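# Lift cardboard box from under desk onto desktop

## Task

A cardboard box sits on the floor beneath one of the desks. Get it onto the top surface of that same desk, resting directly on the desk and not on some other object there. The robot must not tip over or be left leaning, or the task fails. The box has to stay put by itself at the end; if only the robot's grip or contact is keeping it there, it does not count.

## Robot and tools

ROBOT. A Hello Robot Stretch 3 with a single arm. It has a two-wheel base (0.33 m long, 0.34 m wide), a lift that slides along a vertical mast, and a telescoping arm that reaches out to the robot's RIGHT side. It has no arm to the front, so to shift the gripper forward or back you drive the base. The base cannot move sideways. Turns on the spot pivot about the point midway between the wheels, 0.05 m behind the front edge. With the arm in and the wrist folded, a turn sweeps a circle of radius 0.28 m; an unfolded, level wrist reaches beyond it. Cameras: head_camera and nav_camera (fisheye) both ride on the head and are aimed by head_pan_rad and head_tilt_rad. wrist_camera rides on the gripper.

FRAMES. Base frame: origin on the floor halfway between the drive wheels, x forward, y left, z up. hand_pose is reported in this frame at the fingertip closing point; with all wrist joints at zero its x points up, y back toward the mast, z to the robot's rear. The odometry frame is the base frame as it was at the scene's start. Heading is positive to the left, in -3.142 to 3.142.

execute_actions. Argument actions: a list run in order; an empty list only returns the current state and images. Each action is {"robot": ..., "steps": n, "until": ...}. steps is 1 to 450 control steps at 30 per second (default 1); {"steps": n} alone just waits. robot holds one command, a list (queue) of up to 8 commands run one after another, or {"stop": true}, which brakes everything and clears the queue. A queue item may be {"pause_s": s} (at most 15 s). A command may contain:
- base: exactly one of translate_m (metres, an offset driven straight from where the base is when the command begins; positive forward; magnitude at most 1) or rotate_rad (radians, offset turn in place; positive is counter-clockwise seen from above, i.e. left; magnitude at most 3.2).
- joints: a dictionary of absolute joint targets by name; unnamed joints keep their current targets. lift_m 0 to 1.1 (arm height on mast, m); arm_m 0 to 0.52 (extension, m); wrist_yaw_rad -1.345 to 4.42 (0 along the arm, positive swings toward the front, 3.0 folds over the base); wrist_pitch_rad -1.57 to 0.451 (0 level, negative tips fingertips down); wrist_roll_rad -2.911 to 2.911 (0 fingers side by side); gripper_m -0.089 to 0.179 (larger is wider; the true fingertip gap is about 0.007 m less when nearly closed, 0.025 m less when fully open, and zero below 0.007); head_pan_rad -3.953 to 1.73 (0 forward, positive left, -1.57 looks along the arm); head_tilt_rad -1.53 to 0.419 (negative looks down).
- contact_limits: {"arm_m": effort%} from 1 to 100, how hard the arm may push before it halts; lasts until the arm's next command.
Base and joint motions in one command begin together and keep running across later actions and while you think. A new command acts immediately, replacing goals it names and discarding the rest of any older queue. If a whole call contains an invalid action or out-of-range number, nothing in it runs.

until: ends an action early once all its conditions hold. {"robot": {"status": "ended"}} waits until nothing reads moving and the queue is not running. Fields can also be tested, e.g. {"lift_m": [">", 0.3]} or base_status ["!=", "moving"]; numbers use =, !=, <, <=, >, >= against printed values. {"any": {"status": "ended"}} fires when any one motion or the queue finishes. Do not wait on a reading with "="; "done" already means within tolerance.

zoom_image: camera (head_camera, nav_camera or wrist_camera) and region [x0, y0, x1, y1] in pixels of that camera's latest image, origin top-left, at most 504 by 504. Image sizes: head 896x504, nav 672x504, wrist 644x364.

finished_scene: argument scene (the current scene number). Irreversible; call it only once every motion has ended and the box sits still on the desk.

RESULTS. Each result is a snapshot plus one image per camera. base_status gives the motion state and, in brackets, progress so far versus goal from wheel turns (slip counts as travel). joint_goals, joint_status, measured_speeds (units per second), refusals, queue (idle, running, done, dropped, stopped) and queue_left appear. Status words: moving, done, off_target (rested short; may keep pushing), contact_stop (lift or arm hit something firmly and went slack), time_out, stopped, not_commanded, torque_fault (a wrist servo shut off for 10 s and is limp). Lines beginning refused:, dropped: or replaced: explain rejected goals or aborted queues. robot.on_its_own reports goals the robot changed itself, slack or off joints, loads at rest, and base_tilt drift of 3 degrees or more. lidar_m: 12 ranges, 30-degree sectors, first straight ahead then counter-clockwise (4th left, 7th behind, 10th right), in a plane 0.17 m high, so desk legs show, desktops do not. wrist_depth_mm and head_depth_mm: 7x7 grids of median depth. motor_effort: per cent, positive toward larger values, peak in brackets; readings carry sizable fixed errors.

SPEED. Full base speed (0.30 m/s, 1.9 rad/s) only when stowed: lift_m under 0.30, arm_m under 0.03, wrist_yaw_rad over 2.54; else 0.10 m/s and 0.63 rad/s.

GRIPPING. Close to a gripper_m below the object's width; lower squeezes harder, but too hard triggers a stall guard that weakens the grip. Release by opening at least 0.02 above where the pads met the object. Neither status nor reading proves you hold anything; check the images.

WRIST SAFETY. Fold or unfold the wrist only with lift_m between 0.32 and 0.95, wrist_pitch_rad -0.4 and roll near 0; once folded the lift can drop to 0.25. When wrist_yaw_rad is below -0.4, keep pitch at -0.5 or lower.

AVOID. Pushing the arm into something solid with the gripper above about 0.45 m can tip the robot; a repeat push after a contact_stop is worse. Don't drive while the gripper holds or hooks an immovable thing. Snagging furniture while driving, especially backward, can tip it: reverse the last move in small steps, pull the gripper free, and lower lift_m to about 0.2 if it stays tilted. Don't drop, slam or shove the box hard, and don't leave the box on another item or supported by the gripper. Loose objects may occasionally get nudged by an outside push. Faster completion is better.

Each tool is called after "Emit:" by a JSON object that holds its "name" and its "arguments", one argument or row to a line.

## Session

Emit:
{"name": "execute_actions", "arguments": {
  "actions": []
}}

Scene clock: 0.00 s.
robot.base_odometry: x=+0.000 y=+0.000 heading=+0.000 (m, m, rad; robot's odometry frame)
robot.turned_by_wheels: +0.000 (rad since the last result)
robot.turned_by_imu: +0.000 (rad since the last result)
robot.base_tilt: forward=-0.6 right=+0.8 (deg)
robot.lidar_m: 0.93 0.80 0.80 0.92 1.58 1.86 1.09 0.93 0.93 1.07 1.57 1.63
robot.head_depth_mm: 1496 1510 1531 1531 1536 1553 1565 / 1316 1321 1337 1342 1353 1363 1370 / 1178 1177 1195 1194 1203 1209 1216 / 1066 1065 1075 1082 1083 1089 1094 / 970 971 975 983 988 990 995 / 892 897 901 902 905 908 915 / 826 829 831 834 834 838 847
robot.base_status: not_commanded
robot.joint_positions: lift_m=+0.513 arm_m=+0.000 wrist_yaw_rad=+2.826 wrist_pitch_rad=-0.483 wrist_roll_rad=-0.003 gripper_m=+0.037 head_pan_rad=-0.011 head_tilt_rad=+0.011
robot.joint_goals: lift_m=+0.513 arm_m=+0.000 wrist_yaw_rad=+2.826 wrist_pitch_rad=-0.483 wrist_roll_rad=-0.003 gripper_m=+0.037 head_pan_rad=-0.011 head_tilt_rad=+0.011
robot.joint_status: lift_m=not_commanded arm_m=not_commanded wrist_yaw_rad=not_commanded wrist_pitch_rad=not_commanded wrist_roll_rad=not_commanded gripper_m=not_commanded head_pan_rad=not_commanded head_tilt_rad=not_commanded
robot.measured_speeds: translate_m=+0.000 rotate_rad=+0.000 lift_m=+0.000 arm_m=+0.000 wrist_yaw_rad=+0.000 wrist_pitch_rad=+0.000 wrist_roll_rad=+0.000 head_pan_rad=+0.000 head_tilt_rad=+0.000
robot: refusals=0 queue=idle queue_left=0
robot.motor_effort: left_wheel=+1 right_wheel=+0 lift_m=+38 arm_m=+0 wrist_yaw_rad=+1 wrist_pitch_rad=+5 wrist_roll_rad=+0 gripper_m=+0 head_pan_rad=+1 head_tilt_rad=+1 (%)
robot.hand_pose: x=+0.0458 y=+0.0597 z=+0.5109 quat_wxyz=(+0.275, +0.703, +0.060, +0.653) (m; robot's base frame)
robot.wrist_depth_mm: - - 984 850 740 664 596 / - - - 929 822 694 641 / - - - - 877 784 686 / - - - - 950 842 749 / 878 - 879 854 877 846 786 / 744 739 - 722 725 722 714 / 643 652 635 639 620 616 623
pictures: head_camera (sideways: a quarter turn clockwise sets it upright), nav_camera (sideways: a quarter turn counterclockwise sets it upright), wrist_camera
Images, in order (width x height): head_camera 896x504, nav_camera 672x504, wrist_camera 644x364.

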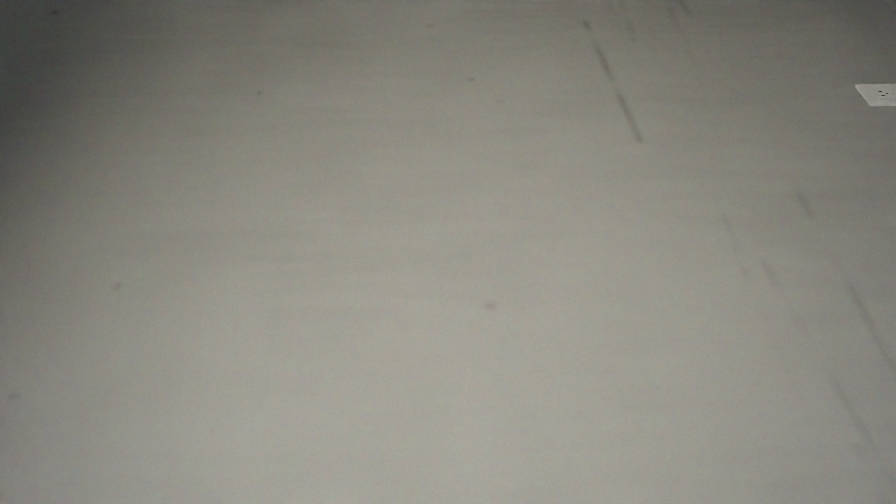

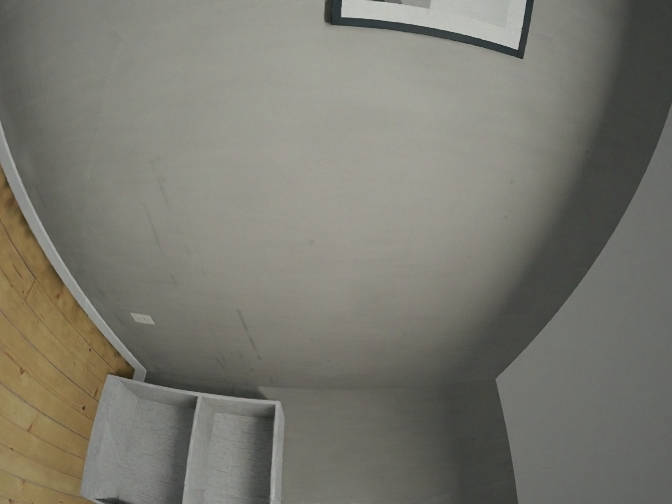

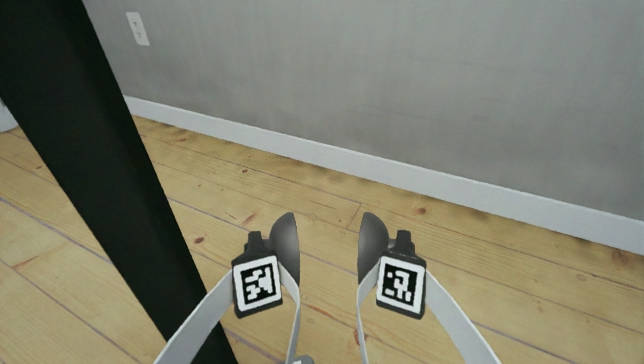

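Emit:
{"name": "execute_actions", "arguments": {
  "actions": [
    {"robot":[{"joints":{"wrist_yaw_rad":3.0,"wrist_pitch_rad":-0.4,"head_tilt_rad":-0.6,"head_pan_rad":0.3}},{"joints":{"lift_m":0.25}},{"base":{"rotate_rad":2.356}}],"steps":450,"until":{"robot":{"status":"ended"}}}
  ]
}}

Scene clock: 13.87 s.
robot.base_odometry: x=+0.000 y=+0.000 heading=+2.356 (m, m, rad; robot's odometry frame)
robot.turned_by_wheels: +2.356 (rad since the last result)
robot.turned_by_imu: +2.331 (rad since the last result)
robot.base_tilt: forward=-0.5 right=+0.9 (deg)
robot.lidar_m: 1.85 1.94 0.97 0.93 0.96 1.29 1.57 1.16 0.84 0.80 0.82 1.11
robot.head_depth_mm: 1565 1722 1917 2074 1731 1456 1259 / 1605 1767 1959 2111 1728 1458 1251 / 1648 1815 2039 2160 1752 1455 1253 / 1716 1896 2125 2177 1741 1460 1256 / 1766 1964 2182 2178 1742 1469 1262 / 1808 2021 2282 2180 1751 1486 1262 / 1864 2099 2391 2197 1754 1469 1267
robot.base_status: done (rotate_rad +2.3559 of +2.3560)
robot.joint_positions: lift_m=+0.250 arm_m=+0.000 wrist_yaw_rad=+2.999 wrist_pitch_rad=-0.422 wrist_roll_rad=-0.003 gripper_m=+0.037 head_pan_rad=+0.293 head_tilt_rad=-0.593
robot.joint_goals: lift_m=+0.250 arm_m=+0.000 wrist_yaw_rad=+3.000 wrist_pitch_rad=-0.400 wrist_roll_rad=-0.003 gripper_m=+0.037 head_pan_rad=+0.300 head_tilt_rad=-0.600
robot.joint_status: lift_m=done arm_m=not_commanded wrist_yaw_rad=done wrist_pitch_rad=done wrist_roll_rad=not_commanded gripper_m=not_commanded head_pan_rad=done head_tilt_rad=done
robot.measured_speeds: translate_m=+0.000 rotate_rad=+0.000 lift_m=+0.000 arm_m=+0.000 wrist_yaw_rad=+0.000 wrist_pitch_rad=+0.000 wrist_roll_rad=+0.000 head_pan_rad=+0.000 head_tilt_rad=+0.000
robot: refusals=0 queue=done queue_left=0
robot.motor_effort: left_wheel=-2(10) right_wheel=+2(10) lift_m=+33(38) arm_m=-1(1) wrist_yaw_rad=+2(3) wrist_pitch_rad=+8(6) wrist_roll_rad=+0(1) gripper_m=+0(0) head_pan_rad=+5(33) head_tilt_rad=-2(23) (%)
robot.hand_pose: x=+0.0106 y=+0.0763 z=+0.2620 quat_wxyz=(+0.197, +0.699, +0.099, +0.681) (m; robot's base frame)
robot.wrist_depth_mm: 797 - 874 892 922 963 - / 862 - 946 976 - - - / 908 918 930 909 901 883 866 / 720 712 688 687 667 662 662 / 563 557 - 568 574 539 529 / 464 495 - - 461 444 442 / - - - - 386 386 381
pictures: head_camera (sideways: a quarter turn clockwise sets it upright), nav_camera (sideways: a quarter turn counterclockwise sets it upright), wrist_camera
Images, in order (width x height): head_camera 896x504, nav_camera 672x504, wrist_camera 644x364.

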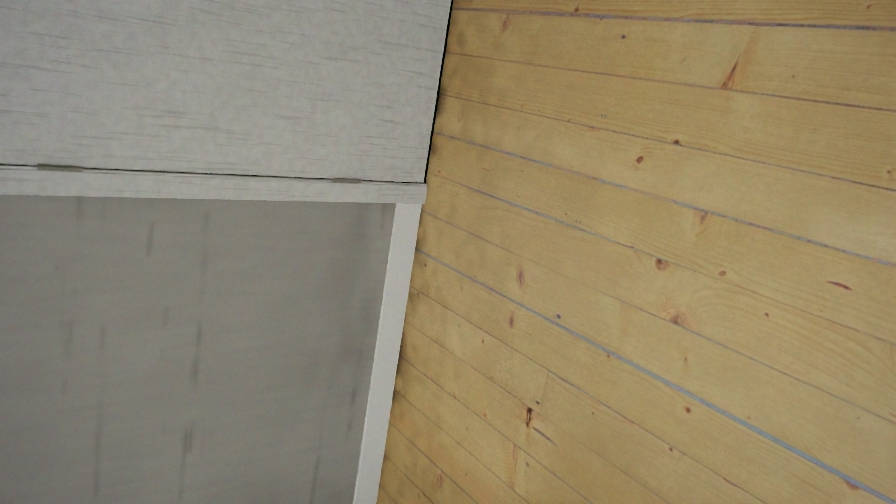

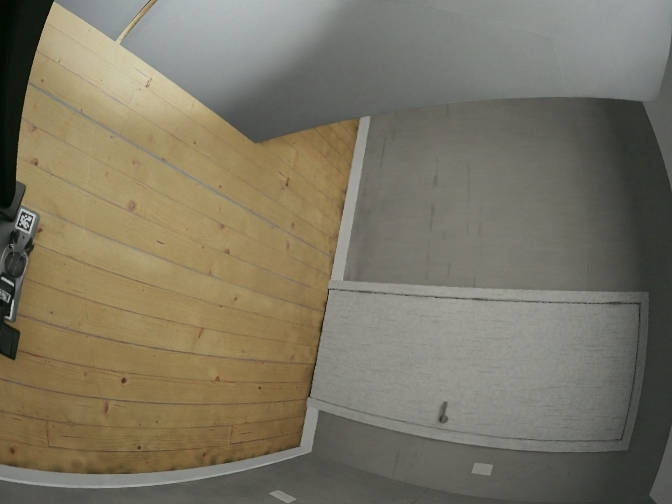

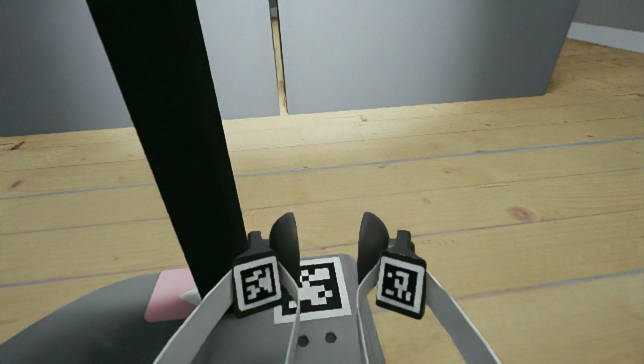

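Emit:
{"name": "execute_actions", "arguments": {
  "actions": [
    {"robot":[{"base":{"rotate_rad":0.497}},{"base":{"translate_m":0.77}},{"base":{"translate_m":0.77}},{"base":{"rotate_rad":1.10},"joints":{"head_pan_rad":0.2}}],"steps":450,"until":{"robot":{"status":"ended"}}}
  ]
}}

Scene clock: 34.63 s.
robot.base_odometry: x=-1.476 y=+0.439 heading=-2.330 (m, m, rad; robot's odometry frame)
robot.turned_by_wheels: +1.597 (rad since the last result)
robot.turned_by_imu: +1.590 (rad since the last result)
robot.base_tilt: forward=-0.4 right=+0.8 (deg)
robot.lidar_m: 2.04 0.63 0.50 0.90 2.12 1.56 1.50 0.70 0.54 0.52 0.54 0.74
robot.head_depth_mm: 2772 3048 2810 2154 1745 1457 1258 / 2829 3101 2827 2153 1733 1461 1251 / 2887 3194 2856 2166 1746 1455 1256 / 2721 3194 2873 2177 1754 1465 1260 / 2983 3359 2849 2183 1751 1466 1262 / 3108 3464 2892 2192 1748 1363 1234 / 3170 3493 2894 905 926 975 1027
robot.base_status: done (rotate_rad +1.0999 of +1.1000)
robot.joint_positions: lift_m=+0.250 arm_m=+0.000 wrist_yaw_rad=+2.999 wrist_pitch_rad=-0.422 wrist_roll_rad=-0.003 gripper_m=+0.037 head_pan_rad=+0.207 head_tilt_rad=-0.593
robot.joint_goals: lift_m=+0.250 arm_m=+0.000 wrist_yaw_rad=+3.000 wrist_pitch_rad=-0.400 wrist_roll_rad=-0.003 gripper_m=+0.037 head_pan_rad=+0.200 head_tilt_rad=-0.600
robot.joint_status: lift_m=done arm_m=not_commanded wrist_yaw_rad=done wrist_pitch_rad=done wrist_roll_rad=not_commanded gripper_m=not_commanded head_pan_rad=done head_tilt_rad=done
robot.measured_speeds: translate_m=+0.000 rotate_rad=+0.000 lift_m=+0.000 arm_m=+0.000 wrist_yaw_rad=+0.000 wrist_pitch_rad=+0.000 wrist_roll_rad=+0.000 head_pan_rad=+0.000 head_tilt_rad=+0.000
robot: refusals=0 queue=done queue_left=0
robot.motor_effort: left_wheel=-2(11) right_wheel=+2(7) lift_m=+33(34) arm_m=+0(1) wrist_yaw_rad=+0(0) wrist_pitch_rad=+8(8) wrist_roll_rad=+1(1) gripper_m=-1(0) head_pan_rad=-4(14) head_tilt_rad=-2(3) (%)
robot.hand_pose: x=+0.0105 y=+0.0764 z=+0.2620 quat_wxyz=(+0.197, +0.699, +0.099, +0.681) (m; robot's base frame)
robot.wrist_depth_mm: - - - - 555 467 486 / - - - - 574 513 527 / 979 955 896 897 596 577 588 / 718 695 677 683 628 621 636 / 560 554 - 554 552 532 533 / 472 489 - - 456 449 437 / - - - - 384 383 380
pictures: head_camera (sideways: a quarter turn clockwise sets it upright), nav_camera (sideways: a quarter turn counterclockwise sets it upright), wrist_camera
Images, in order (width x height): head_camera 896x504, nav_camera 672x504, wrist_camera 644x364.

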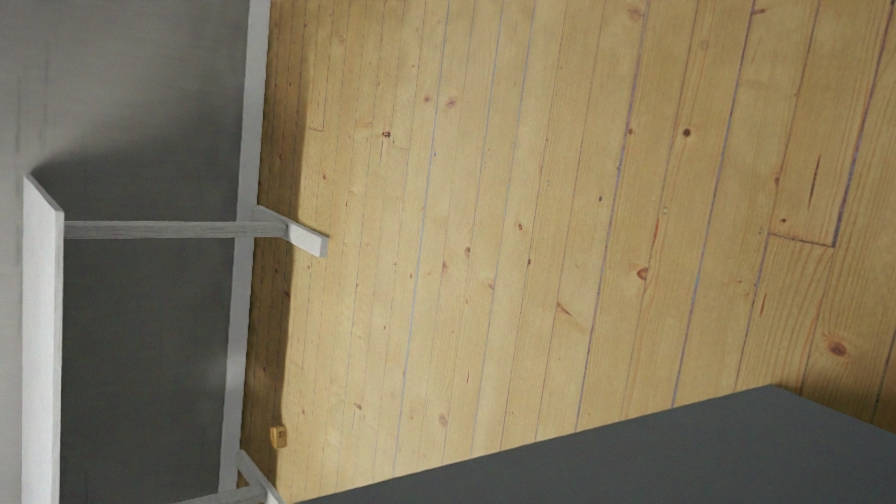

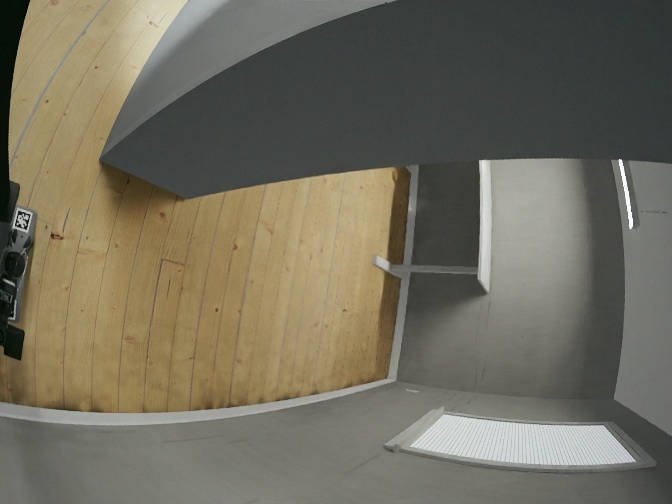

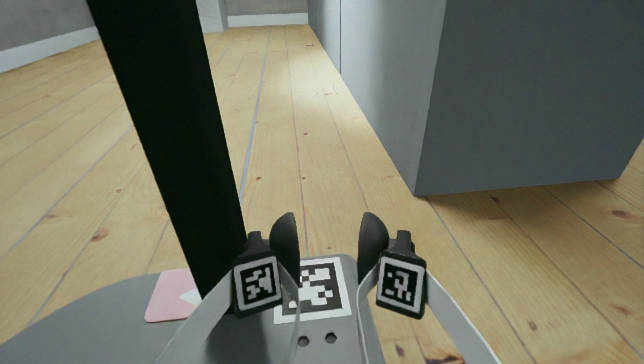

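Emit:
{"name": "execute_actions", "arguments": {
  "actions": [
    {"robot":[{"base":{"translate_m":0.9}},{"base":{"rotate_rad":0.935}},{"base":{"translate_m":0.88}},{"base":{"translate_m":0.87}},{"base":{"rotate_rad":0.645},"joints":{"head_pan_rad":-1.57,"head_tilt_rad":-0.9,"lift_m":0.36}},{"joints":{"wrist_yaw_rad":0,"gripper_m":0.17}},{"joints":{"lift_m":0.2,"wrist_pitch_rad":-0.6,"arm_m":0.15}}],"steps":450,"until":{"robot":{"status":"ended"}}},
    {"steps":450,"until":{"robot":{"status":"ended"}}}
  ]
}}

Scene clock: 70.67 s.
robot.base_odometry: x=-1.791 y=-1.937 heading=-0.751 (m, m, rad; robot's odometry frame)
robot.turned_by_wheels: +1.580 (rad since the last result)
robot.turned_by_imu: +1.580 (rad since the last result)
robot.base_tilt: forward=-0.6 right=+0.9 (deg)
robot.lidar_m: 1.37 1.65 1.49 1.23 1.76 1.99 1.93 1.85 1.18 1.33 0.97 1.87
robot.head_depth_mm: 670 583 1698 1585 1396 1246 1131 / 674 583 1707 1583 1400 1263 1149 / 677 586 1706 1587 1405 - 1157 / 680 591 1728 1599 1396 1260 1153 / 685 592 1731 1600 1411 1266 1141 / 688 594 1726 1537 1414 1265 1144 / 693 614 1269 1580 1404 1267 1153
robot.base_status: done (rotate_rad +0.6449 of +0.6450)
robot.joint_positions: lift_m=+0.200 arm_m=+0.150 wrist_yaw_rad=+0.000 wrist_pitch_rad=-0.611 wrist_roll_rad=-0.003 gripper_m=+0.170 head_pan_rad=-1.563 head_tilt_rad=-0.889
robot.joint_goals: lift_m=+0.200 arm_m=+0.150 wrist_yaw_rad=+0.000 wrist_pitch_rad=-0.600 wrist_roll_rad=-0.003 gripper_m=+0.170 head_pan_rad=-1.570 head_tilt_rad=-0.900
robot.joint_status: lift_m=done arm_m=done wrist_yaw_rad=done wrist_pitch_rad=done wrist_roll_rad=not_commanded gripper_m=done head_pan_rad=done head_tilt_rad=done
robot.measured_speeds: translate_m=+0.000 rotate_rad=+0.000 lift_m=+0.000 arm_m=+0.000 wrist_yaw_rad=+0.000 wrist_pitch_rad=+0.000 wrist_roll_rad=+0.000 head_pan_rad=+0.000 head_tilt_rad=+0.000
robot: refusals=0 queue=done queue_left=0
robot.motor_effort: left_wheel=-2(12) right_wheel=+2(9) lift_m=+33(46) arm_m=+3(3) wrist_yaw_rad=-2(1) wrist_pitch_rad=+4(9) wrist_roll_rad=+1(1) gripper_m=+0(86) head_pan_rad=-3(52) head_tilt_rad=-5(18) (%)
robot.hand_pose: x=-0.0215 y=-0.4907 z=+0.1721 quat_wxyz=(+0.676, +0.213, -0.673, -0.213) (m; robot's base frame)
robot.wrist_depth_mm: 487 849 851 843 837 822 794 / 646 630 692 666 645 647 636 / 502 536 501 527 527 512 508 / 429 451 446 445 442 436 430 / 391 396 378 378 375 381 368 / 340 - 330 330 326 325 324 / - 294 296 293 290 284 278
pictures: head_camera (sideways: a quarter turn clockwise sets it upright), nav_camera (sideways: a quarter turn counterclockwise sets it upright), wrist_camera
Images, in order (width x height): head_camera 896x504, nav_camera 672x504, wrist_camera 644x364.

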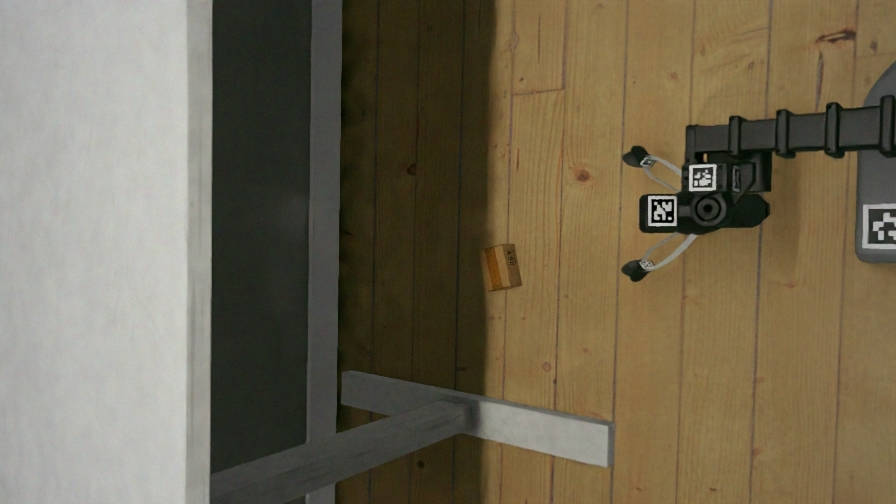

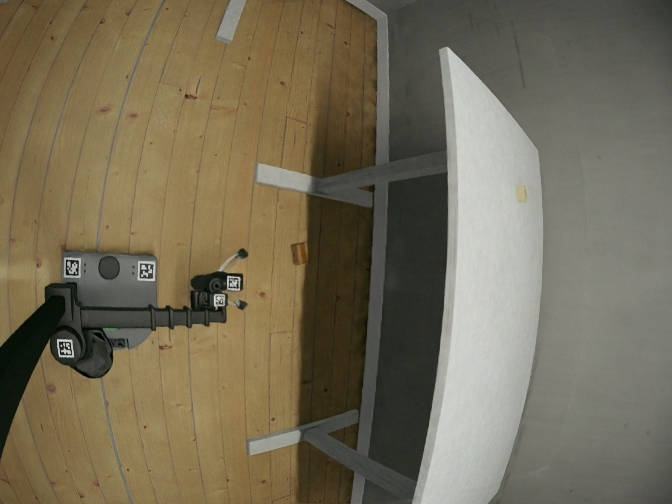

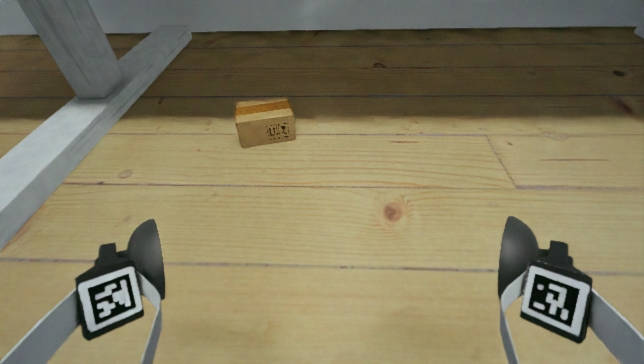

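Emit:
{"name": "execute_actions", "arguments": {
  "actions": [
    {"robot":{"base":{"translate_m":0.064},"joints":{"lift_m":0.06,"arm_m":0.39,"wrist_yaw_rad":0.2,"gripper_m":0.179}},"steps":450,"until":{"robot":{"status":"ended"}}}
  ]
}}

Scene clock: 91.93 s.
robot.base_odometry: x=-1.744 y=-1.981 heading=-0.751 (m, m, rad; robot's odometry frame)
robot.turned_by_wheels: +0.000 (rad since the last result)
robot.turned_by_imu: +0.000 (rad since the last result)
robot.base_tilt: forward=-0.5 right=+0.8 (deg)
robot.lidar_m: 1.31 1.59 1.45 1.24 1.59 2.06 1.99 1.23 1.23 1.33 0.95 1.31
robot.head_depth_mm: 671 582 1702 1583 1390 1252 1131 / 674 584 1712 1592 1400 1259 1149 / 677 586 1725 1586 1451 1254 1155 / 680 592 1721 1605 1375 1257 1151 / 684 595 1728 1600 1407 1259 1143 / 689 609 1653 1512 1398 1263 1147 / 692 614 1752 1615 1421 1269 1156
robot.base_status: done (translate_m +0.0640 of +0.0640)
robot.joint_positions: lift_m=+0.060 arm_m=+0.390 wrist_yaw_rad=+0.200 wrist_pitch_rad=-0.611 wrist_roll_rad=-0.003 gripper_m=+0.179 head_pan_rad=-1.563 head_tilt_rad=-0.889
robot.joint_goals: lift_m=+0.060 arm_m=+0.390 wrist_yaw_rad=+0.200 wrist_pitch_rad=-0.600 wrist_roll_rad=-0.003 gripper_m=+0.179 head_pan_rad=-1.570 head_tilt_rad=-0.900
robot.joint_status: lift_m=done arm_m=done wrist_yaw_rad=done wrist_pitch_rad=done wrist_roll_rad=not_commanded gripper_m=done head_pan_rad=done head_tilt_rad=done
robot.measured_speeds: translate_m=+0.000 rotate_rad=+0.000 lift_m=+0.000 arm_m=+0.000 wrist_yaw_rad=+0.000 wrist_pitch_rad=+0.000 wrist_roll_rad=+0.000 head_pan_rad=+0.000 head_tilt_rad=+0.000
robot: refusals=0 queue=done queue_left=0
robot.motor_effort: left_wheel=-2(6) right_wheel=+2(7) lift_m=+33(34) arm_m=+3(3) wrist_yaw_rad=+0(2) wrist_pitch_rad=+4(4) wrist_roll_rad=+1(0) gripper_m=+0(51) head_pan_rad=-5(4) head_tilt_rad=-4(4) (%)
robot.hand_pose: x=+0.0173 y=-0.7268 z=+0.0320 quat_wxyz=(+0.693, +0.279, -0.648, -0.144) (m; robot's base frame)
robot.wrist_depth_mm: 315 403 488 493 478 468 458 / 319 356 368 362 355 354 346 / 289 299 290 207 219 281 276 / 248 245 242 226 228 233 232 / 211 215 206 205 203 202 199 / 189 179 180 179 178 176 178 / - 160 160 159 158 156 152
pictures: head_camera (sideways: a quarter turn clockwise sets it upright), nav_camera (sideways: a quarter turn counterclockwise sets it upright), wrist_camera
Images, in order (width x height): head_camera 896x504, nav_camera 672x504, wrist_camera 644x364.

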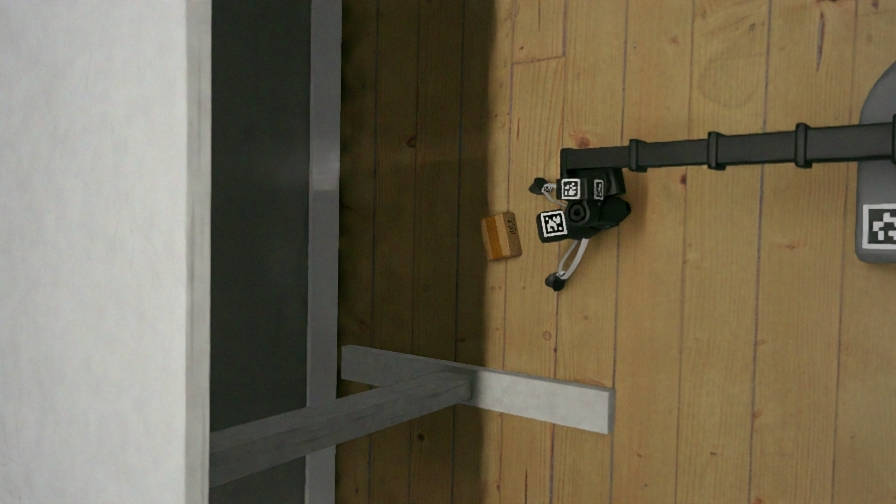

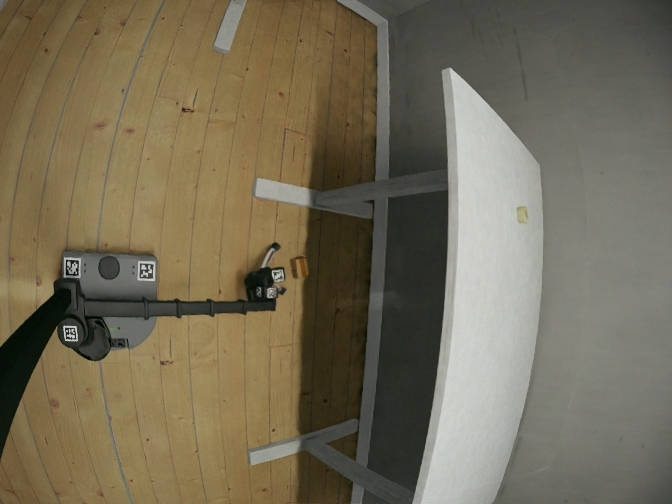

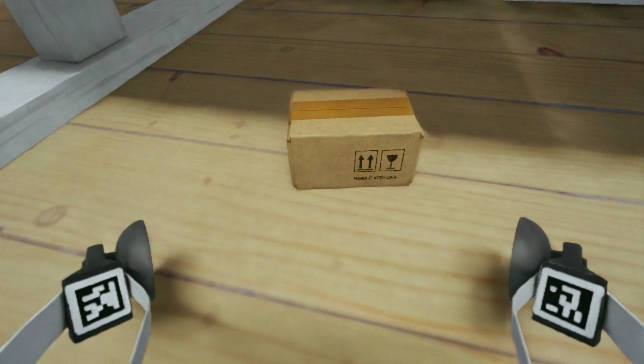

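Emit:
{"name": "execute_actions", "arguments": {
  "actions": [
    {"robot":{"joints":{"lift_m":0.057,"arm_m":0.51}},"steps":450,"until":{"robot":{"status":"ended"}}}
  ]
}}

Scene clock: 99.97 s.
robot.base_odometry: x=-1.744 y=-1.981 heading=-0.751 (m, m, rad; robot's odometry frame)
robot.turned_by_wheels: +0.000 (rad since the last result)
robot.turned_by_imu: +0.000 (rad since the last result)
robot.base_tilt: forward=-0.5 right=+0.8 (deg)
robot.lidar_m: 1.31 1.60 1.45 1.24 1.59 2.06 1.99 1.23 1.24 1.33 0.94 1.32
robot.head_depth_mm: 670 581 1710 1583 1396 1259 1133 / 674 583 1713 1584 1403 1257 1153 / 677 588 1723 1604 1375 1261 1150 / 681 590 1724 1610 1396 1260 1157 / 685 593 1722 1600 1411 1267 1145 / 688 612 1657 1505 1397 1269 1148 / 692 614 1740 1604 1421 1271 1146
robot.base_status: done (translate_m +0.0640 of +0.0640)
robot.joint_positions: lift_m=+0.057 arm_m=+0.510 wrist_yaw_rad=+0.200 wrist_pitch_rad=-0.612 wrist_roll_rad=-0.003 gripper_m=+0.179 head_pan_rad=-1.563 head_tilt_rad=-0.889
robot.joint_goals: lift_m=+0.057 arm_m=+0.510 wrist_yaw_rad=+0.200 wrist_pitch_rad=-0.600 wrist_roll_rad=-0.003 gripper_m=+0.179 head_pan_rad=-1.570 head_tilt_rad=-0.900
robot.joint_status: lift_m=done arm_m=done wrist_yaw_rad=done wrist_pitch_rad=done wrist_roll_rad=not_commanded gripper_m=done head_pan_rad=done head_tilt_rad=done
robot.measured_speeds: translate_m=+0.000 rotate_rad=+0.000 lift_m=+0.000 arm_m=+0.000 wrist_yaw_rad=+0.000 wrist_pitch_rad=+0.000 wrist_roll_rad=+0.000 head_pan_rad=+0.000 head_tilt_rad=+0.000
robot: refusals=0 queue=done queue_left=0
robot.motor_effort: left_wheel=-2(2) right_wheel=+2(1) lift_m=+33(33) arm_m=+3(4) wrist_yaw_rad=+0(0) wrist_pitch_rad=+5(4) wrist_roll_rad=+1(0) gripper_m=+0(0) head_pan_rad=-4(4) head_tilt_rad=-3(4) (%)
robot.hand_pose: x=+0.0173 y=-0.8468 z=+0.0290 quat_wxyz=(+0.693, +0.279, -0.648, -0.144) (m; robot's base frame)
robot.wrist_depth_mm: 516 414 481 481 471 453 436 / 304 348 363 355 347 346 336 / 283 293 287 281 278 274 273 / 242 240 238 234 232 229 226 / 206 209 145 140 187 199 195 / 184 175 126 122 128 172 174 / - 157 126 127 147 153 149
pictures: head_camera (sideways: a quarter turn clockwise sets it upright), nav_camera (sideways: a quarter turn counterclockwise sets it upright), wrist_camera
Images, in order (width x height): head_camera 896x504, nav_camera 672x504, wrist_camera 644x364.

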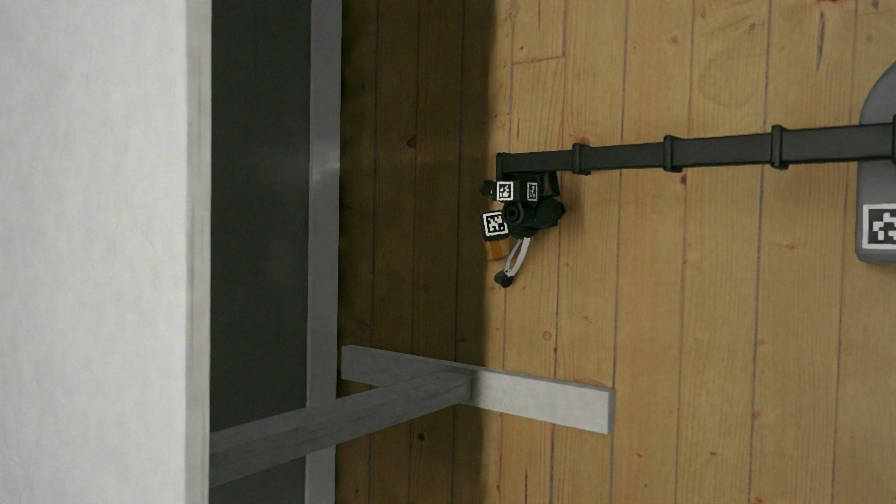

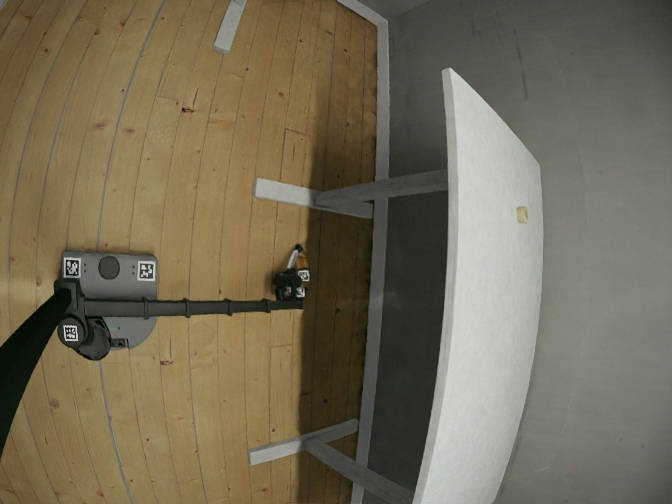

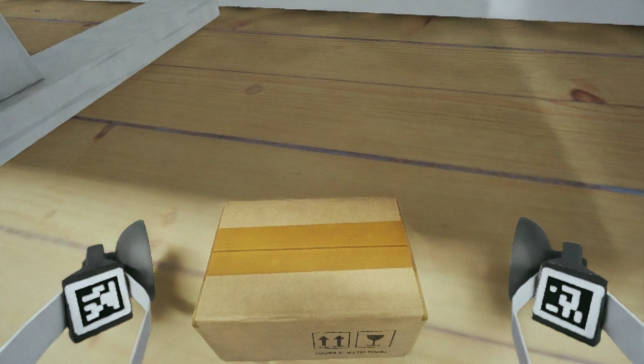

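Emit:
{"name": "execute_actions", "arguments": {
  "actions": [
    {"robot":[{"base":{"translate_m":0.009}},{"joints":{"gripper_m":0.035}},{"joints":{"lift_m":0.09}}],"steps":450,"until":{"robot":{"status":"ended"}}}
  ]
}}

Scene clock: 108.63 s.
robot.base_odometry: x=-1.737 y=-1.987 heading=-0.751 (m, m, rad; robot's odometry frame)
robot.turned_by_wheels: +0.000 (rad since the last result)
robot.turned_by_imu: +0.000 (rad since the last result)
robot.base_tilt: forward=-0.6 right=+0.8 (deg)
robot.lidar_m: 1.30 1.59 1.45 1.24 1.60 2.07 2.00 1.23 1.25 1.33 0.94 1.31
robot.head_depth_mm: 669 582 1707 1582 1387 1250 1130 / 675 582 1722 1587 1399 1261 1154 / 676 587 1713 1627 1383 1258 1156 / 682 590 1726 1601 1404 1260 1158 / 684 608 1733 1603 1411 1265 1146 / 689 612 1642 1506 1396 1266 1151 / 692 614 1745 1595 1420 1268 1142
robot.base_status: done (translate_m +0.0090 of +0.0090)
robot.joint_positions: lift_m=+0.090 arm_m=+0.510 wrist_yaw_rad=+0.200 wrist_pitch_rad=-0.618 wrist_roll_rad=-0.003 gripper_m=+0.039 head_pan_rad=-1.563 head_tilt_rad=-0.889
robot.joint_goals: lift_m=+0.090 arm_m=+0.510 wrist_yaw_rad=+0.200 wrist_pitch_rad=-0.600 wrist_roll_rad=-0.003 gripper_m=+0.038 head_pan_rad=-1.570 head_tilt_rad=-0.900
robot.joint_status: lift_m=done arm_m=done wrist_yaw_rad=done wrist_pitch_rad=done wrist_roll_rad=not_commanded gripper_m=done head_pan_rad=done head_tilt_rad=done
robot.measured_speeds: translate_m=+0.000 rotate_rad=+0.000 lift_m=+0.000 arm_m=+0.000 wrist_yaw_rad=+0.000 wrist_pitch_rad=+0.000 wrist_roll_rad=+0.000 head_pan_rad=+0.000 head_tilt_rad=+0.000
robot: refusals=0 queue=done queue_left=0
robot.motor_effort: left_wheel=-2(4) right_wheel=+3(6) lift_m=+44(45) arm_m=+3(3) wrist_yaw_rad=+0(1) wrist_pitch_rad=+7(7) wrist_roll_rad=+1(0) gripper_m=-21(96) head_pan_rad=-3(3) head_tilt_rad=-4(4) (%)
robot.hand_pose: x=+0.0171 y=-0.8458 z=+0.0604 quat_wxyz=(+0.693, +0.281, -0.647, -0.147) (m; robot's base frame)
robot.wrist_depth_mm: 609 588 532 536 503 480 456 / 326 392 427 415 411 404 400 / 294 341 338 333 326 325 319 / 277 288 281 278 275 269 269 / 246 243 147 142 144 236 232 / 215 216 125 124 123 209 203 / 190 187 129 121 126 182 180
pictures: head_camera (sideways: a quarter turn clockwise sets it upright), nav_camera (sideways: a quarter turn counterclockwise sets it upright), wrist_camera
Images, in order (width x height): head_camera 896x504, nav_camera 672x504, wrist_camera 644x364.

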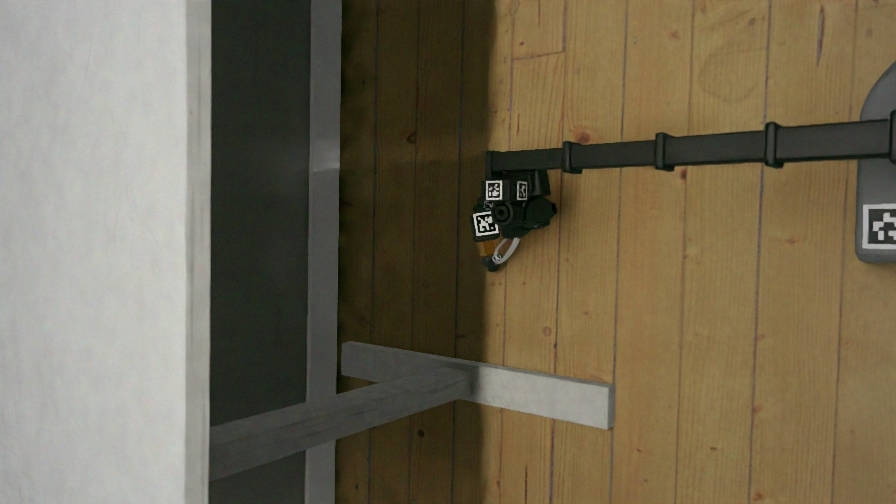

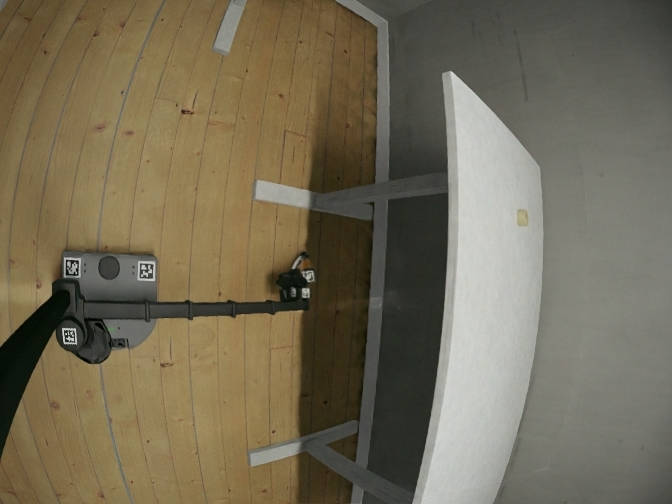

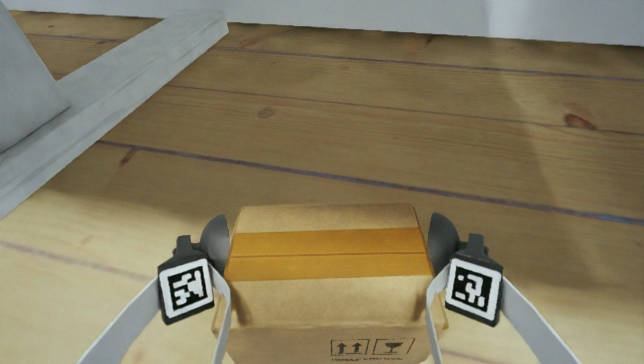

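Emit:
{"name": "execute_actions", "arguments": {
  "actions": [
    {"robot":{"joints":{"arm_m":0.0,"lift_m":0.62,"head_tilt_rad":-0.5}},"steps":450,"until":{"robot":{"arm_m":["<",0.02]}}},
    {"robot":{"joints":{"lift_m":1.095}},"steps":450,"until":{"robot":{"status":"ended"}}}
  ]
}}

Scene clock: 125.20 s.
robot.base_odometry: x=-1.737 y=-1.987 heading=-0.751 (m, m, rad; robot's odometry frame)
robot.turned_by_wheels: +0.000 (rad since the last result)
robot.turned_by_imu: +0.000 (rad since the last result)
robot.base_tilt: forward=-0.6 right=+0.9 (deg)
robot.lidar_m: 1.30 1.59 1.45 1.24 1.60 2.07 2.01 1.23 1.25 1.33 0.94 1.30
robot.head_depth_mm: - - - - - - 1259 / - - - - - - 1303 / - - - - - - 1312 / 1137 1237 - 635 - 1525 1320 / 1150 1237 937 664 334 1525 1324 / 1153 1241 941 667 1197 1402 1292 / 1161 1247 947 670 1734 1582 1329
robot.base_status: done (translate_m +0.0090 of +0.0090)
robot.joint_positions: lift_m=+1.095 arm_m=+0.001 wrist_yaw_rad=+0.200 wrist_pitch_rad=-0.619 wrist_roll_rad=-0.003 gripper_m=+0.045 head_pan_rad=-1.563 head_tilt_rad=-0.507
robot.joint_goals: lift_m=+1.095 arm_m=+0.000 wrist_yaw_rad=+0.200 wrist_pitch_rad=-0.600 wrist_roll_rad=-0.003 gripper_m=+0.044 head_pan_rad=-1.570 head_tilt_rad=-0.500
robot.joint_status: lift_m=done arm_m=done wrist_yaw_rad=done wrist_pitch_rad=done wrist_roll_rad=not_commanded gripper_m=done head_pan_rad=done head_tilt_rad=done
robot.measured_speeds: translate_m=+0.000 rotate_rad=+0.000 lift_m=+0.000 arm_m=+0.000 wrist_yaw_rad=+0.000 wrist_pitch_rad=+0.000 wrist_roll_rad=+0.000 head_pan_rad=+0.000 head_tilt_rad=+0.000
robot: refusals=0 queue=done queue_left=0
robot.on_its_own: gripper_m is held at +0.044, not at your +0.035, by its stall guard, which is not easing now
robot.motor_effort: left_wheel=-3(2) right_wheel=+2(2) lift_m=+44(45) arm_m=-3(5) wrist_yaw_rad=+0(0) wrist_pitch_rad=+7(7) wrist_roll_rad=+1(1) gripper_m=-20(22) head_pan_rad=-4(4) head_tilt_rad=+3(19) (%)
robot.hand_pose: x=+0.0171 y=-0.3364 z=+1.0653 quat_wxyz=(+0.693, +0.282, -0.647, -0.147) (m; robot's base frame)
robot.wrist_depth_mm: - - 732 718 703 689 677 / - 565 552 535 528 528 513 / - 482 440 429 427 421 417 / - - - - 398 374 354 / - - 147 142 145 - - / - - 125 124 123 - - / - - 128 121 126 - -
pictures: head_camera (sideways: a quarter turn clockwise sets it upright), nav_camera (sideways: a quarter turn counterclockwise sets it upright), wrist_camera
Images, in order (width x height): head_camera 896x504, nav_camera 672x504, wrist_camera 644x364.

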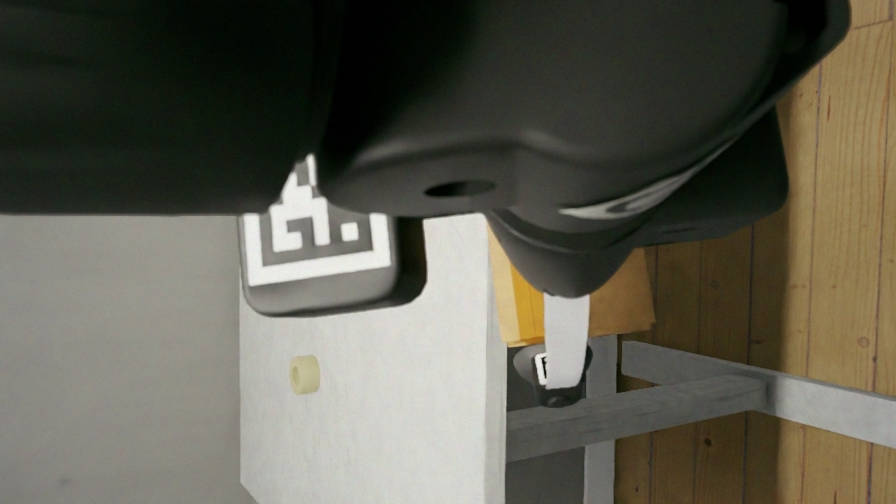

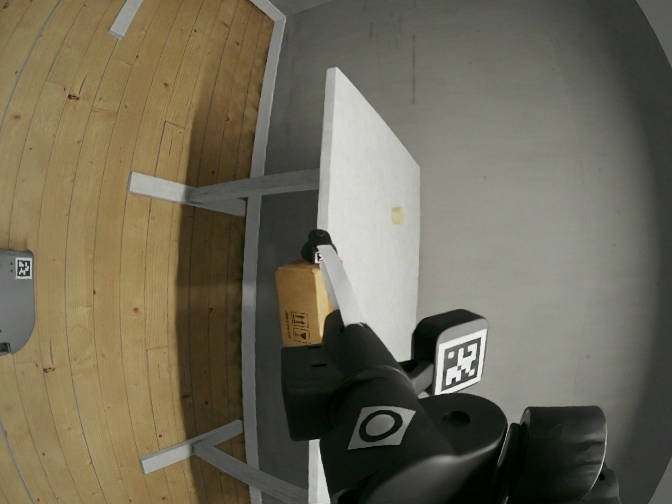

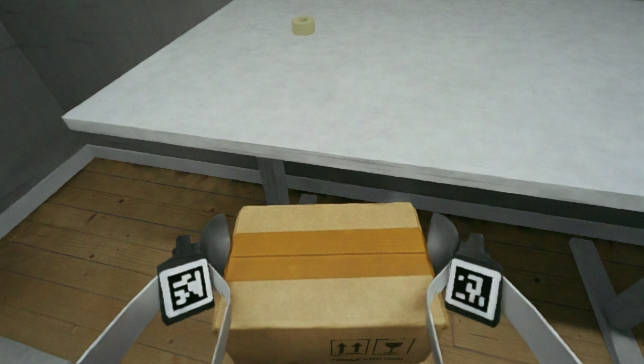

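Emit:
{"name": "execute_actions", "arguments": {
  "actions": [
    {"robot":[{"joints":{"arm_m":0.37}},{"joints":{"lift_m":1.022}}],"steps":450,"until":{"robot":{"status":"ended"}}}
  ]
}}

Scene clock: 136.77 s.
robot.base_odometry: x=-1.737 y=-1.987 heading=-0.751 (m, m, rad; robot's odometry frame)
robot.turned_by_wheels: +0.000 (rad since the last result)
robot.turned_by_imu: +0.000 (rad since the last result)
robot.base_tilt: forward=-0.6 right=+0.8 (deg)
robot.lidar_m: 1.30 1.59 1.45 1.24 1.59 2.07 2.00 1.23 1.25 1.33 0.94 1.30
robot.head_depth_mm: 1128 - 911 653 1688 1564 1310 / 1124 - 871 655 1678 1554 1321 / 1134 - - 658 1705 1565 1319 / 1145 1227 932 661 1717 1566 1323 / 1147 1226 938 663 1718 1561 1326 / 1151 1242 939 665 1655 1393 1293 / 1160 1248 947 670 1728 1576 1326
robot.base_status: done (translate_m +0.0090 of +0.0090)
robot.joint_positions: lift_m=+1.022 arm_m=+0.370 wrist_yaw_rad=+0.200 wrist_pitch_rad=-0.619 wrist_roll_rad=-0.003 gripper_m=+0.045 head_pan_rad=-1.563 head_tilt_rad=-0.507
robot.joint_goals: lift_m=+1.022 arm_m=+0.370 wrist_yaw_rad=+0.200 wrist_pitch_rad=-0.600 wrist_roll_rad=-0.003 gripper_m=+0.044 head_pan_rad=-1.570 head_tilt_rad=-0.500
robot.joint_status: lift_m=done arm_m=done wrist_yaw_rad=done wrist_pitch_rad=done wrist_roll_rad=not_commanded gripper_m=done head_pan_rad=done head_tilt_rad=done
robot.measured_speeds: translate_m=+0.000 rotate_rad=+0.000 lift_m=+0.000 arm_m=+0.000 wrist_yaw_rad=+0.000 wrist_pitch_rad=+0.000 wrist_roll_rad=+0.000 head_pan_rad=+0.000 head_tilt_rad=+0.000
robot: refusals=0 queue=done queue_left=0
robot.on_its_own: gripper_m is held at +0.044, not at your +0.035, by its stall guard, which is not easing now
robot.motor_effort: left_wheel=-2(2) right_wheel=+2(2) lift_m=+34(45) arm_m=+3(3) wrist_yaw_rad=-1(0) wrist_pitch_rad=+7(7) wrist_roll_rad=+1(1) gripper_m=-20(19) head_pan_rad=-4(4) head_tilt_rad=+2(1) (%)
robot.hand_pose: x=+0.0171 y=-0.7056 z=+0.9926 quat_wxyz=(+0.693, +0.282, -0.647, -0.147) (m; robot's base frame)
robot.wrist_depth_mm: 892 530 526 507 499 484 476 / 403 389 372 378 373 368 363 / 319 312 309 305 300 294 293 / 262 260 256 254 250 247 245 / 223 221 147 141 144 213 210 / 195 196 124 124 123 190 185 / 172 170 128 121 126 166 165
pictures: head_camera (sideways: a quarter turn clockwise sets it upright), nav_camera (sideways: a quarter turn counterclockwise sets it upright), wrist_camera
Images, in order (width x height): head_camera 896x504, nav_camera 672x504, wrist_camera 644x364.

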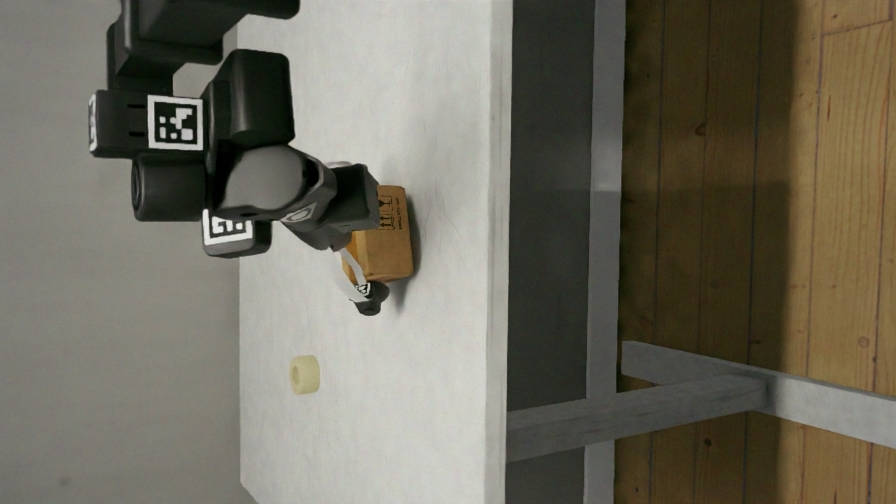

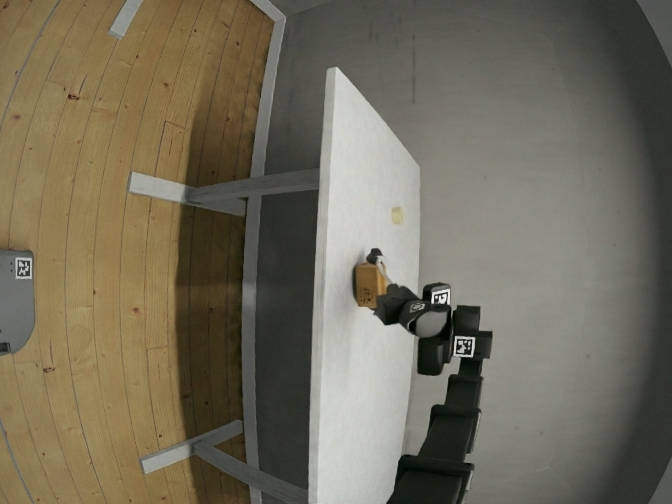

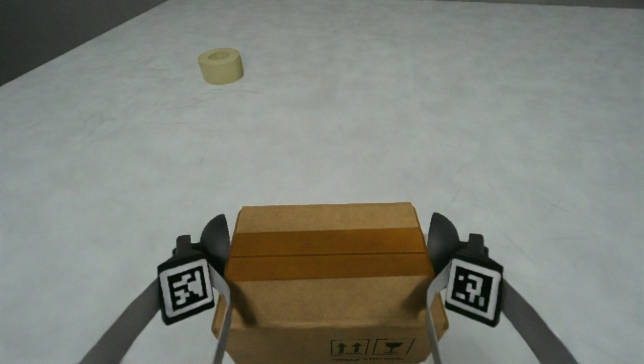

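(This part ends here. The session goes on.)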